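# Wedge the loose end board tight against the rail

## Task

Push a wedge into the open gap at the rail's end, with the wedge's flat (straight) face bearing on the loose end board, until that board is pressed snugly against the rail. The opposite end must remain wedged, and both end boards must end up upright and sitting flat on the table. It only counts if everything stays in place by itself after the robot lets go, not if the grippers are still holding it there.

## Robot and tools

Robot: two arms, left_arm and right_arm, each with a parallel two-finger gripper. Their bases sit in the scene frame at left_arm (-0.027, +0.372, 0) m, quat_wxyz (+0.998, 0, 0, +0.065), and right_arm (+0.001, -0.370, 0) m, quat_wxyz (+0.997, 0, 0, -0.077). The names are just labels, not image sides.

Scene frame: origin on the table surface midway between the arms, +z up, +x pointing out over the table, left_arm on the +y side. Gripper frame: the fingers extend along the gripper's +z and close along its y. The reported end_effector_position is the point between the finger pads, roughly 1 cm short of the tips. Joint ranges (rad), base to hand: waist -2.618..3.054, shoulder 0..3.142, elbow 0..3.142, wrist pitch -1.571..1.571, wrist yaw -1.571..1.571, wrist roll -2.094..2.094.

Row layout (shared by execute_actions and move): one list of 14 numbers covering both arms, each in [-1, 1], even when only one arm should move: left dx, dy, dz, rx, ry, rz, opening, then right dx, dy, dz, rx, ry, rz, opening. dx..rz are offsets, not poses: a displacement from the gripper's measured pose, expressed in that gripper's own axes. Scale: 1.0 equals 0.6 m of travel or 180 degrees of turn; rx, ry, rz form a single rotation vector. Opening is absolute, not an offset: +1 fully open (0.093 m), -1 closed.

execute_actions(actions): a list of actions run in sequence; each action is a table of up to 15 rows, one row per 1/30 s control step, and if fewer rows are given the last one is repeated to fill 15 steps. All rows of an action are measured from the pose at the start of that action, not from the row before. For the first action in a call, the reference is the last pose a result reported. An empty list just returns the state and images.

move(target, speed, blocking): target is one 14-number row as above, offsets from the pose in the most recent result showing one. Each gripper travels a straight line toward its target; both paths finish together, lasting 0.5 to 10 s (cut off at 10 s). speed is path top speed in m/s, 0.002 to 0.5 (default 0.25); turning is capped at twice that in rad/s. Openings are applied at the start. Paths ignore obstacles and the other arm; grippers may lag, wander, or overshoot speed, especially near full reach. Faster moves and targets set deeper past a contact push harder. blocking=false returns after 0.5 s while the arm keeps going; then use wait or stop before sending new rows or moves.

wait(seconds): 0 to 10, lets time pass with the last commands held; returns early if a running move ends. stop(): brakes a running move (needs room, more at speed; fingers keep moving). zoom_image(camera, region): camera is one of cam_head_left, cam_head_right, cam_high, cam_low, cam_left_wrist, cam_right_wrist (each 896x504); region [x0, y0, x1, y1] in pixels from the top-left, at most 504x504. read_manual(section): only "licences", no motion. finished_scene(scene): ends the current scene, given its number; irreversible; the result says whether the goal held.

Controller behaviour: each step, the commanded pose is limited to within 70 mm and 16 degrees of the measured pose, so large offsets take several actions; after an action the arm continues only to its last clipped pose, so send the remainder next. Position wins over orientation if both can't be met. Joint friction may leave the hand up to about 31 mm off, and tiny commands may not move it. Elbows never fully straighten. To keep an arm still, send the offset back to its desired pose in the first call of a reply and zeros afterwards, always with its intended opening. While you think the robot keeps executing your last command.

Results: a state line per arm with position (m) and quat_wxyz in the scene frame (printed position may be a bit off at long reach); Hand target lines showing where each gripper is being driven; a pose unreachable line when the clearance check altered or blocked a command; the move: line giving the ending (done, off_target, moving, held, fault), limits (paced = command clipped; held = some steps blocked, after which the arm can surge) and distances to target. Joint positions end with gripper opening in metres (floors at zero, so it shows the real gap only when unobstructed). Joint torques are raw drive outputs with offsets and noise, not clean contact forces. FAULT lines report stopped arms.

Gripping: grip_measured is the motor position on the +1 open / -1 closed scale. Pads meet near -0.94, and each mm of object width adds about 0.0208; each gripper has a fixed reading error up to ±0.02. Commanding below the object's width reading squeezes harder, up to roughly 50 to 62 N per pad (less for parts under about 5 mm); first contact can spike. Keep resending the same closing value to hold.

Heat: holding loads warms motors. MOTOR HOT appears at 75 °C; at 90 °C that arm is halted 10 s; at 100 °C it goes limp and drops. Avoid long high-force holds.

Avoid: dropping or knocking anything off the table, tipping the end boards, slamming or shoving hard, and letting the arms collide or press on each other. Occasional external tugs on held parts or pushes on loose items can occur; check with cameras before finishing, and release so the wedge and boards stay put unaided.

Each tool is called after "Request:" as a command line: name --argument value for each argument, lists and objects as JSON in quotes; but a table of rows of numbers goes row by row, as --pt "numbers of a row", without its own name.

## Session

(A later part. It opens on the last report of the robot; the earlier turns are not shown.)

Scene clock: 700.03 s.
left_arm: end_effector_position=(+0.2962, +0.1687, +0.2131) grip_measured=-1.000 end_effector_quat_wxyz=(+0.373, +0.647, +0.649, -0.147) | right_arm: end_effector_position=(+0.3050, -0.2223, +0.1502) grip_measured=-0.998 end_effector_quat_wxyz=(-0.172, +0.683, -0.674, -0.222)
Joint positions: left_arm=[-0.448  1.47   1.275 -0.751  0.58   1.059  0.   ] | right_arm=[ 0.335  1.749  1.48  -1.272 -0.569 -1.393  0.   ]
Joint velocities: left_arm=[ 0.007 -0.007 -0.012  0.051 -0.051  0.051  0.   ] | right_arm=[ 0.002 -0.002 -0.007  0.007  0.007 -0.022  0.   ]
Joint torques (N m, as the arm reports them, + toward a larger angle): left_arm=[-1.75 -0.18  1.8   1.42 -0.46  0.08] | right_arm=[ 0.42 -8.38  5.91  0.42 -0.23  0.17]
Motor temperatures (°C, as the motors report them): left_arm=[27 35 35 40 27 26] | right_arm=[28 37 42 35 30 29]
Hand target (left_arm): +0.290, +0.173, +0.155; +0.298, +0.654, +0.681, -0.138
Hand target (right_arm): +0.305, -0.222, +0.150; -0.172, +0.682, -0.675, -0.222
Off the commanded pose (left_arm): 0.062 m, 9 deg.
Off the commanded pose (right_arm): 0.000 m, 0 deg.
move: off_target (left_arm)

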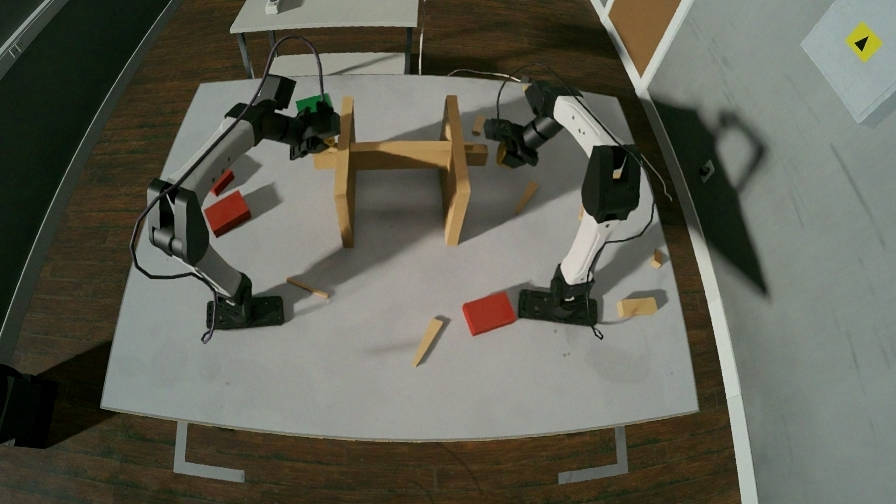

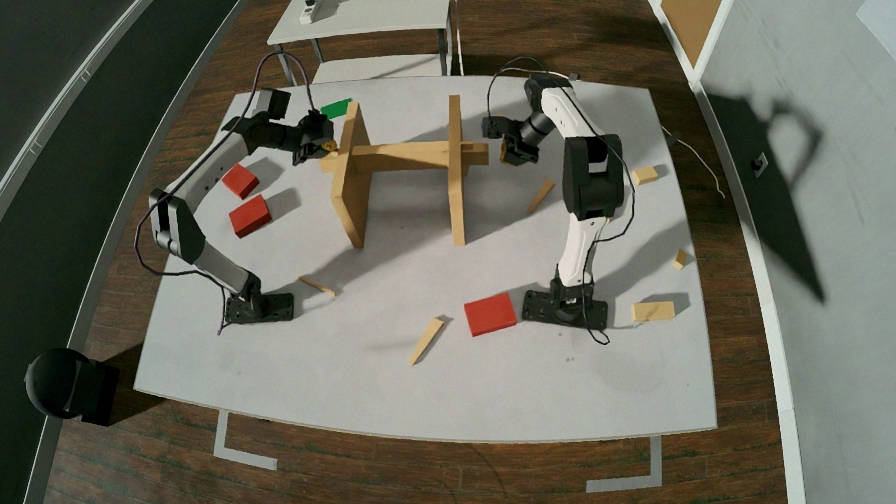

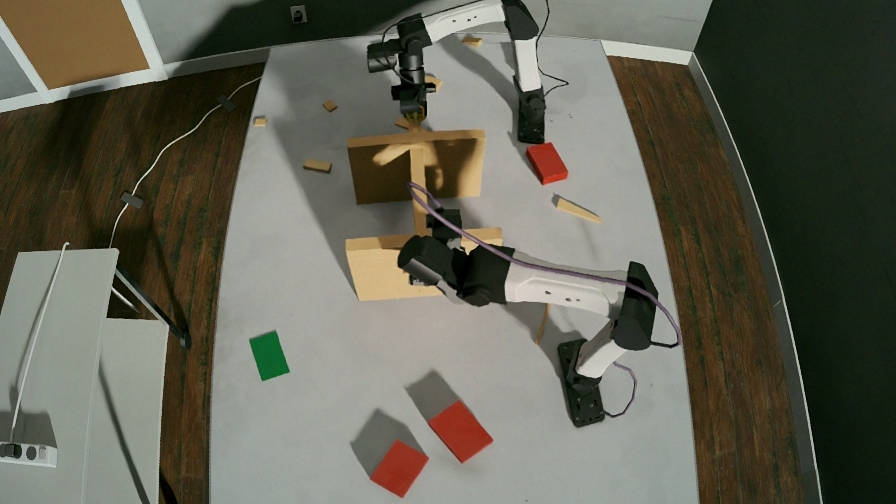

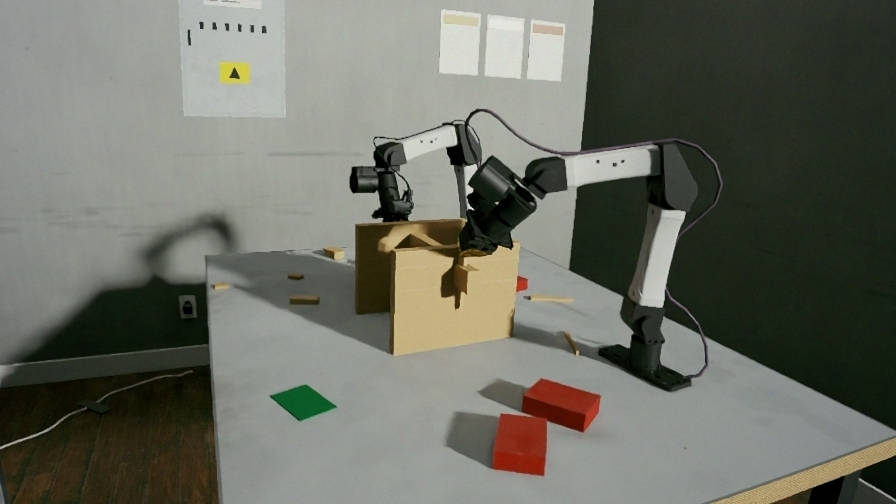

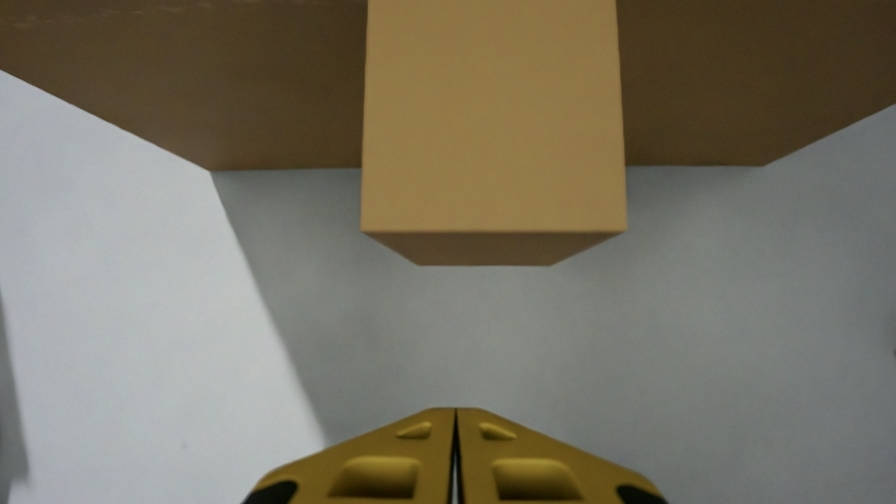

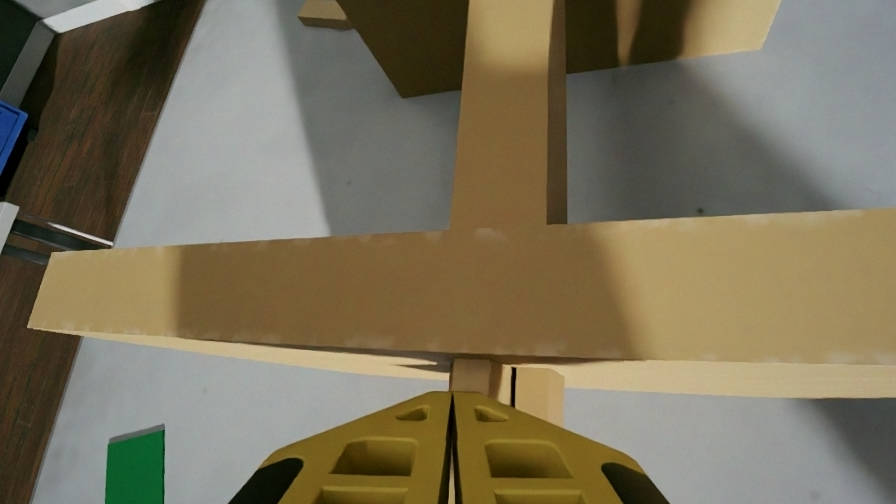

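Request:
move --target '[-0.0469, 0.0225, -0.0543, 0, 0.1556, 0, -1, 0, 0, 0, 0, 0, 0, -1]' --speed 0.12

Scene clock: 718.23 s.
left_arm: end_effector_position=(+0.2956, +0.1761, +0.2561) grip_measured=-1.000 end_effector_quat_wxyz=(+0.202, +0.662, +0.721, +0.013) | right_arm: end_effector_position=(+0.3050, -0.2223, +0.1502) grip_measured=-0.998 end_effector_quat_wxyz=(-0.172, +0.683, -0.674, -0.222)
Joint positions: left_arm=[-0.648  1.695  1.876 -1.349  0.063  0.955  0.   ] | right_arm=[ 0.335  1.749  1.48  -1.272 -0.569 -1.393  0.   ]
Joint velocities: left_arm=[-0.012 -0.007 -0.002 -0.066 -0.022 -0.022  0.   ] | right_arm=[ 0.007 -0.002 -0.002 -0.066  0.007 -0.051  0.   ]
Joint torques (N m, as the arm reports them, + toward a larger angle): left_arm=[-0.67 -6.25  8.68  1.04  0.01 -0.02] | right_arm=[ 0.39 -8.39  5.91  0.41 -0.23  0.14]
Motor temperatures (°C, as the motors report them): left_arm=[27 35 35 39 27 26] | right_arm=[28 37 42 34 30 29]
Hand target (left_arm): +0.296, +0.172, +0.258; +0.202, +0.663, +0.720, +0.014
Hand target (right_arm): +0.305, -0.222, +0.150; -0.172, +0.683, -0.674, -0.222
Off the commanded pose (left_arm): 0.005 m, 0 deg.
Off the commanded pose (right_arm): 0.000 m, 0 deg.
move: done

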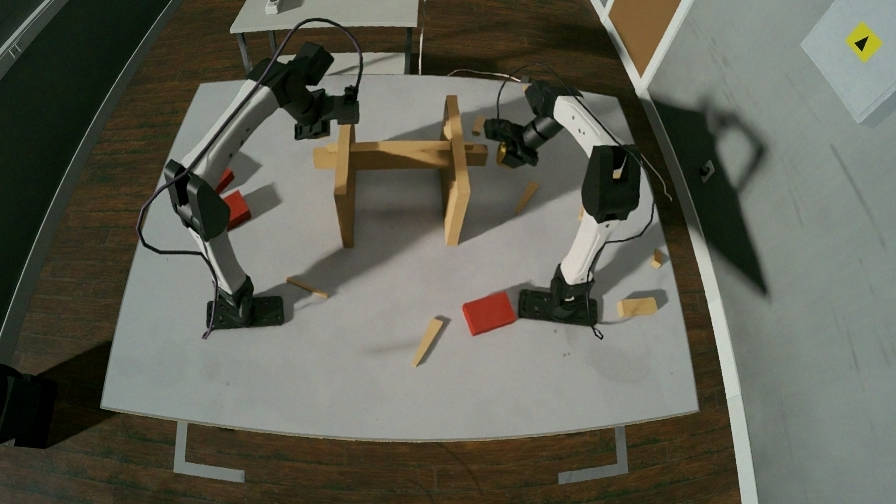

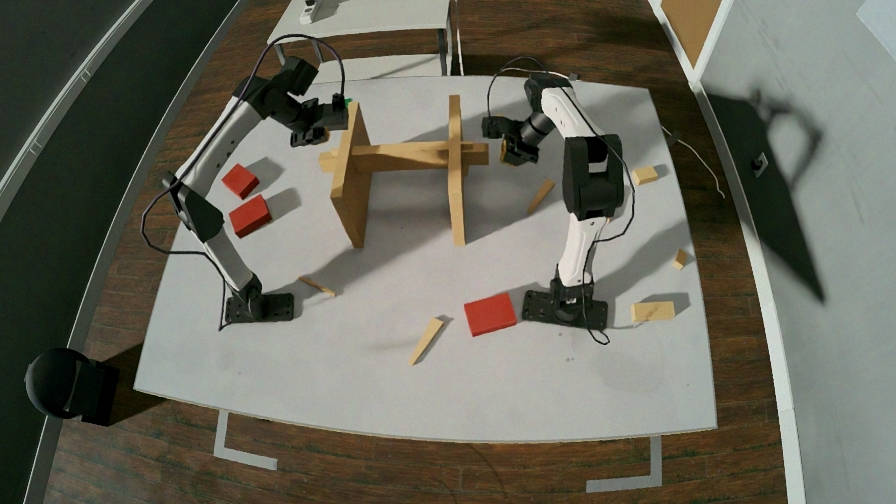

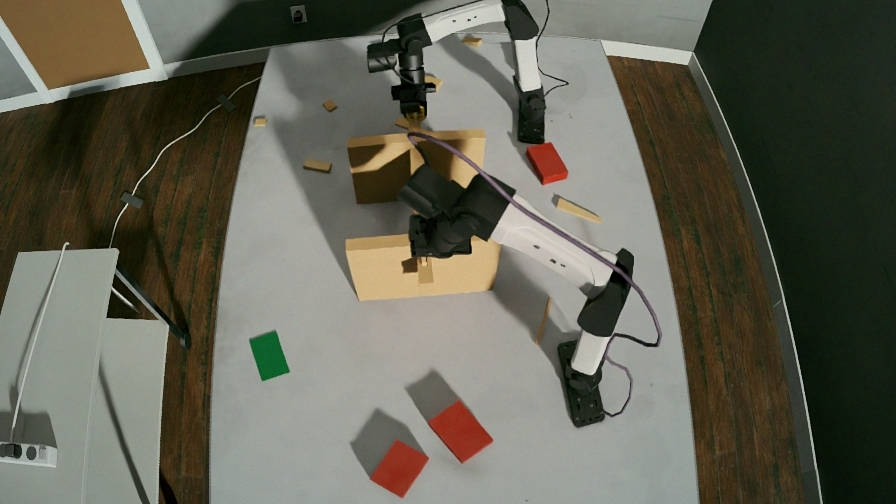

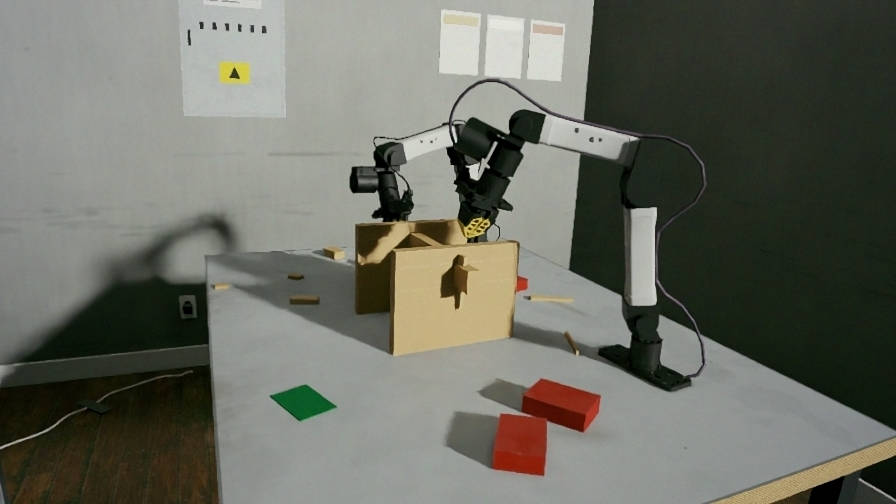

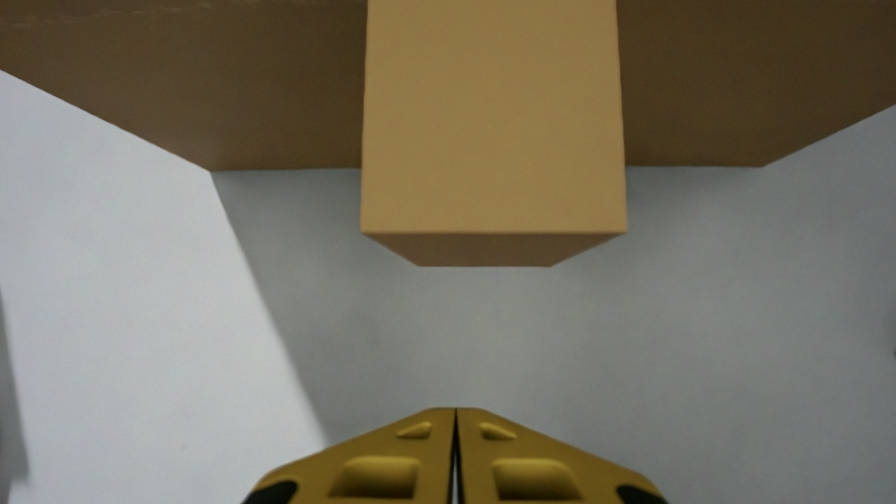

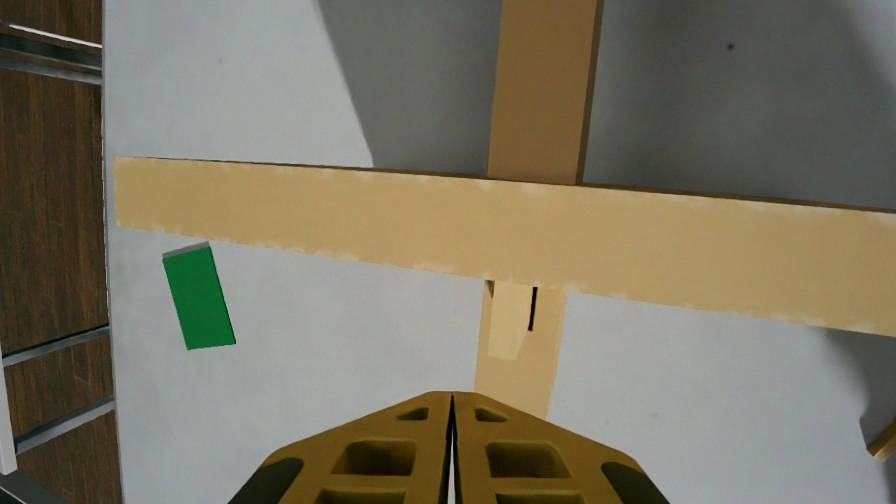

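Request:
zoom_image --camera "cam_right_wrist" --region '[460, 140, 620, 220]'

Request:
zoom_image --camera "cam_low" --region '[420, 230, 510, 320]'

Request:
zoom_image --camera "cam_head_right" --region '[300, 120, 500, 200]'

Region (460, 140, 620, 220) of cam_right_wrist's 896x504 image, scaled by 3.150, with more detail than that image has.

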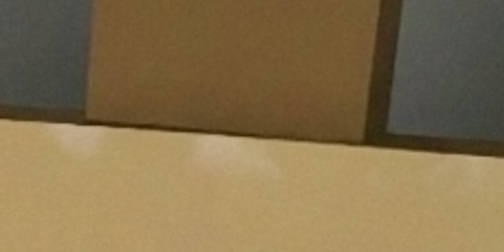

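Region (420, 230, 510, 320) of cam_low's 896x504 image, scaled by 5.600, with more detail than that image has.

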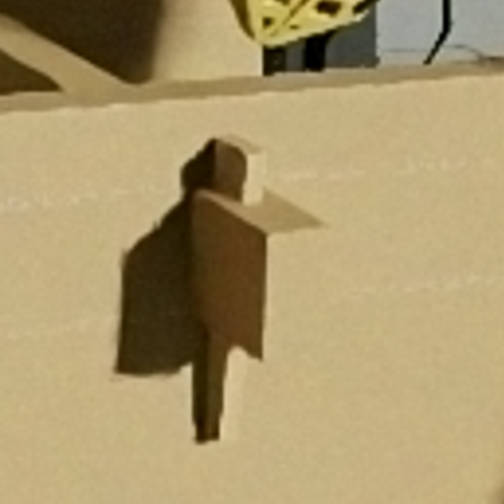

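Region (300, 120, 500, 200) of cam_head_right's 896x504 image, scaled by 2.520, with more detail than that image has; it fills the top 202 rows of this view, and the rest is white.

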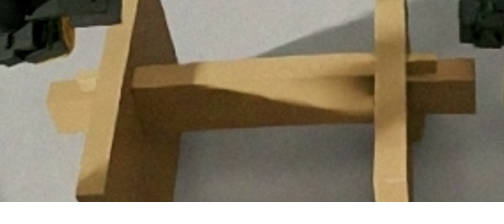

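Request:
finished_scene --scene 1

The scene is finished: the task was done.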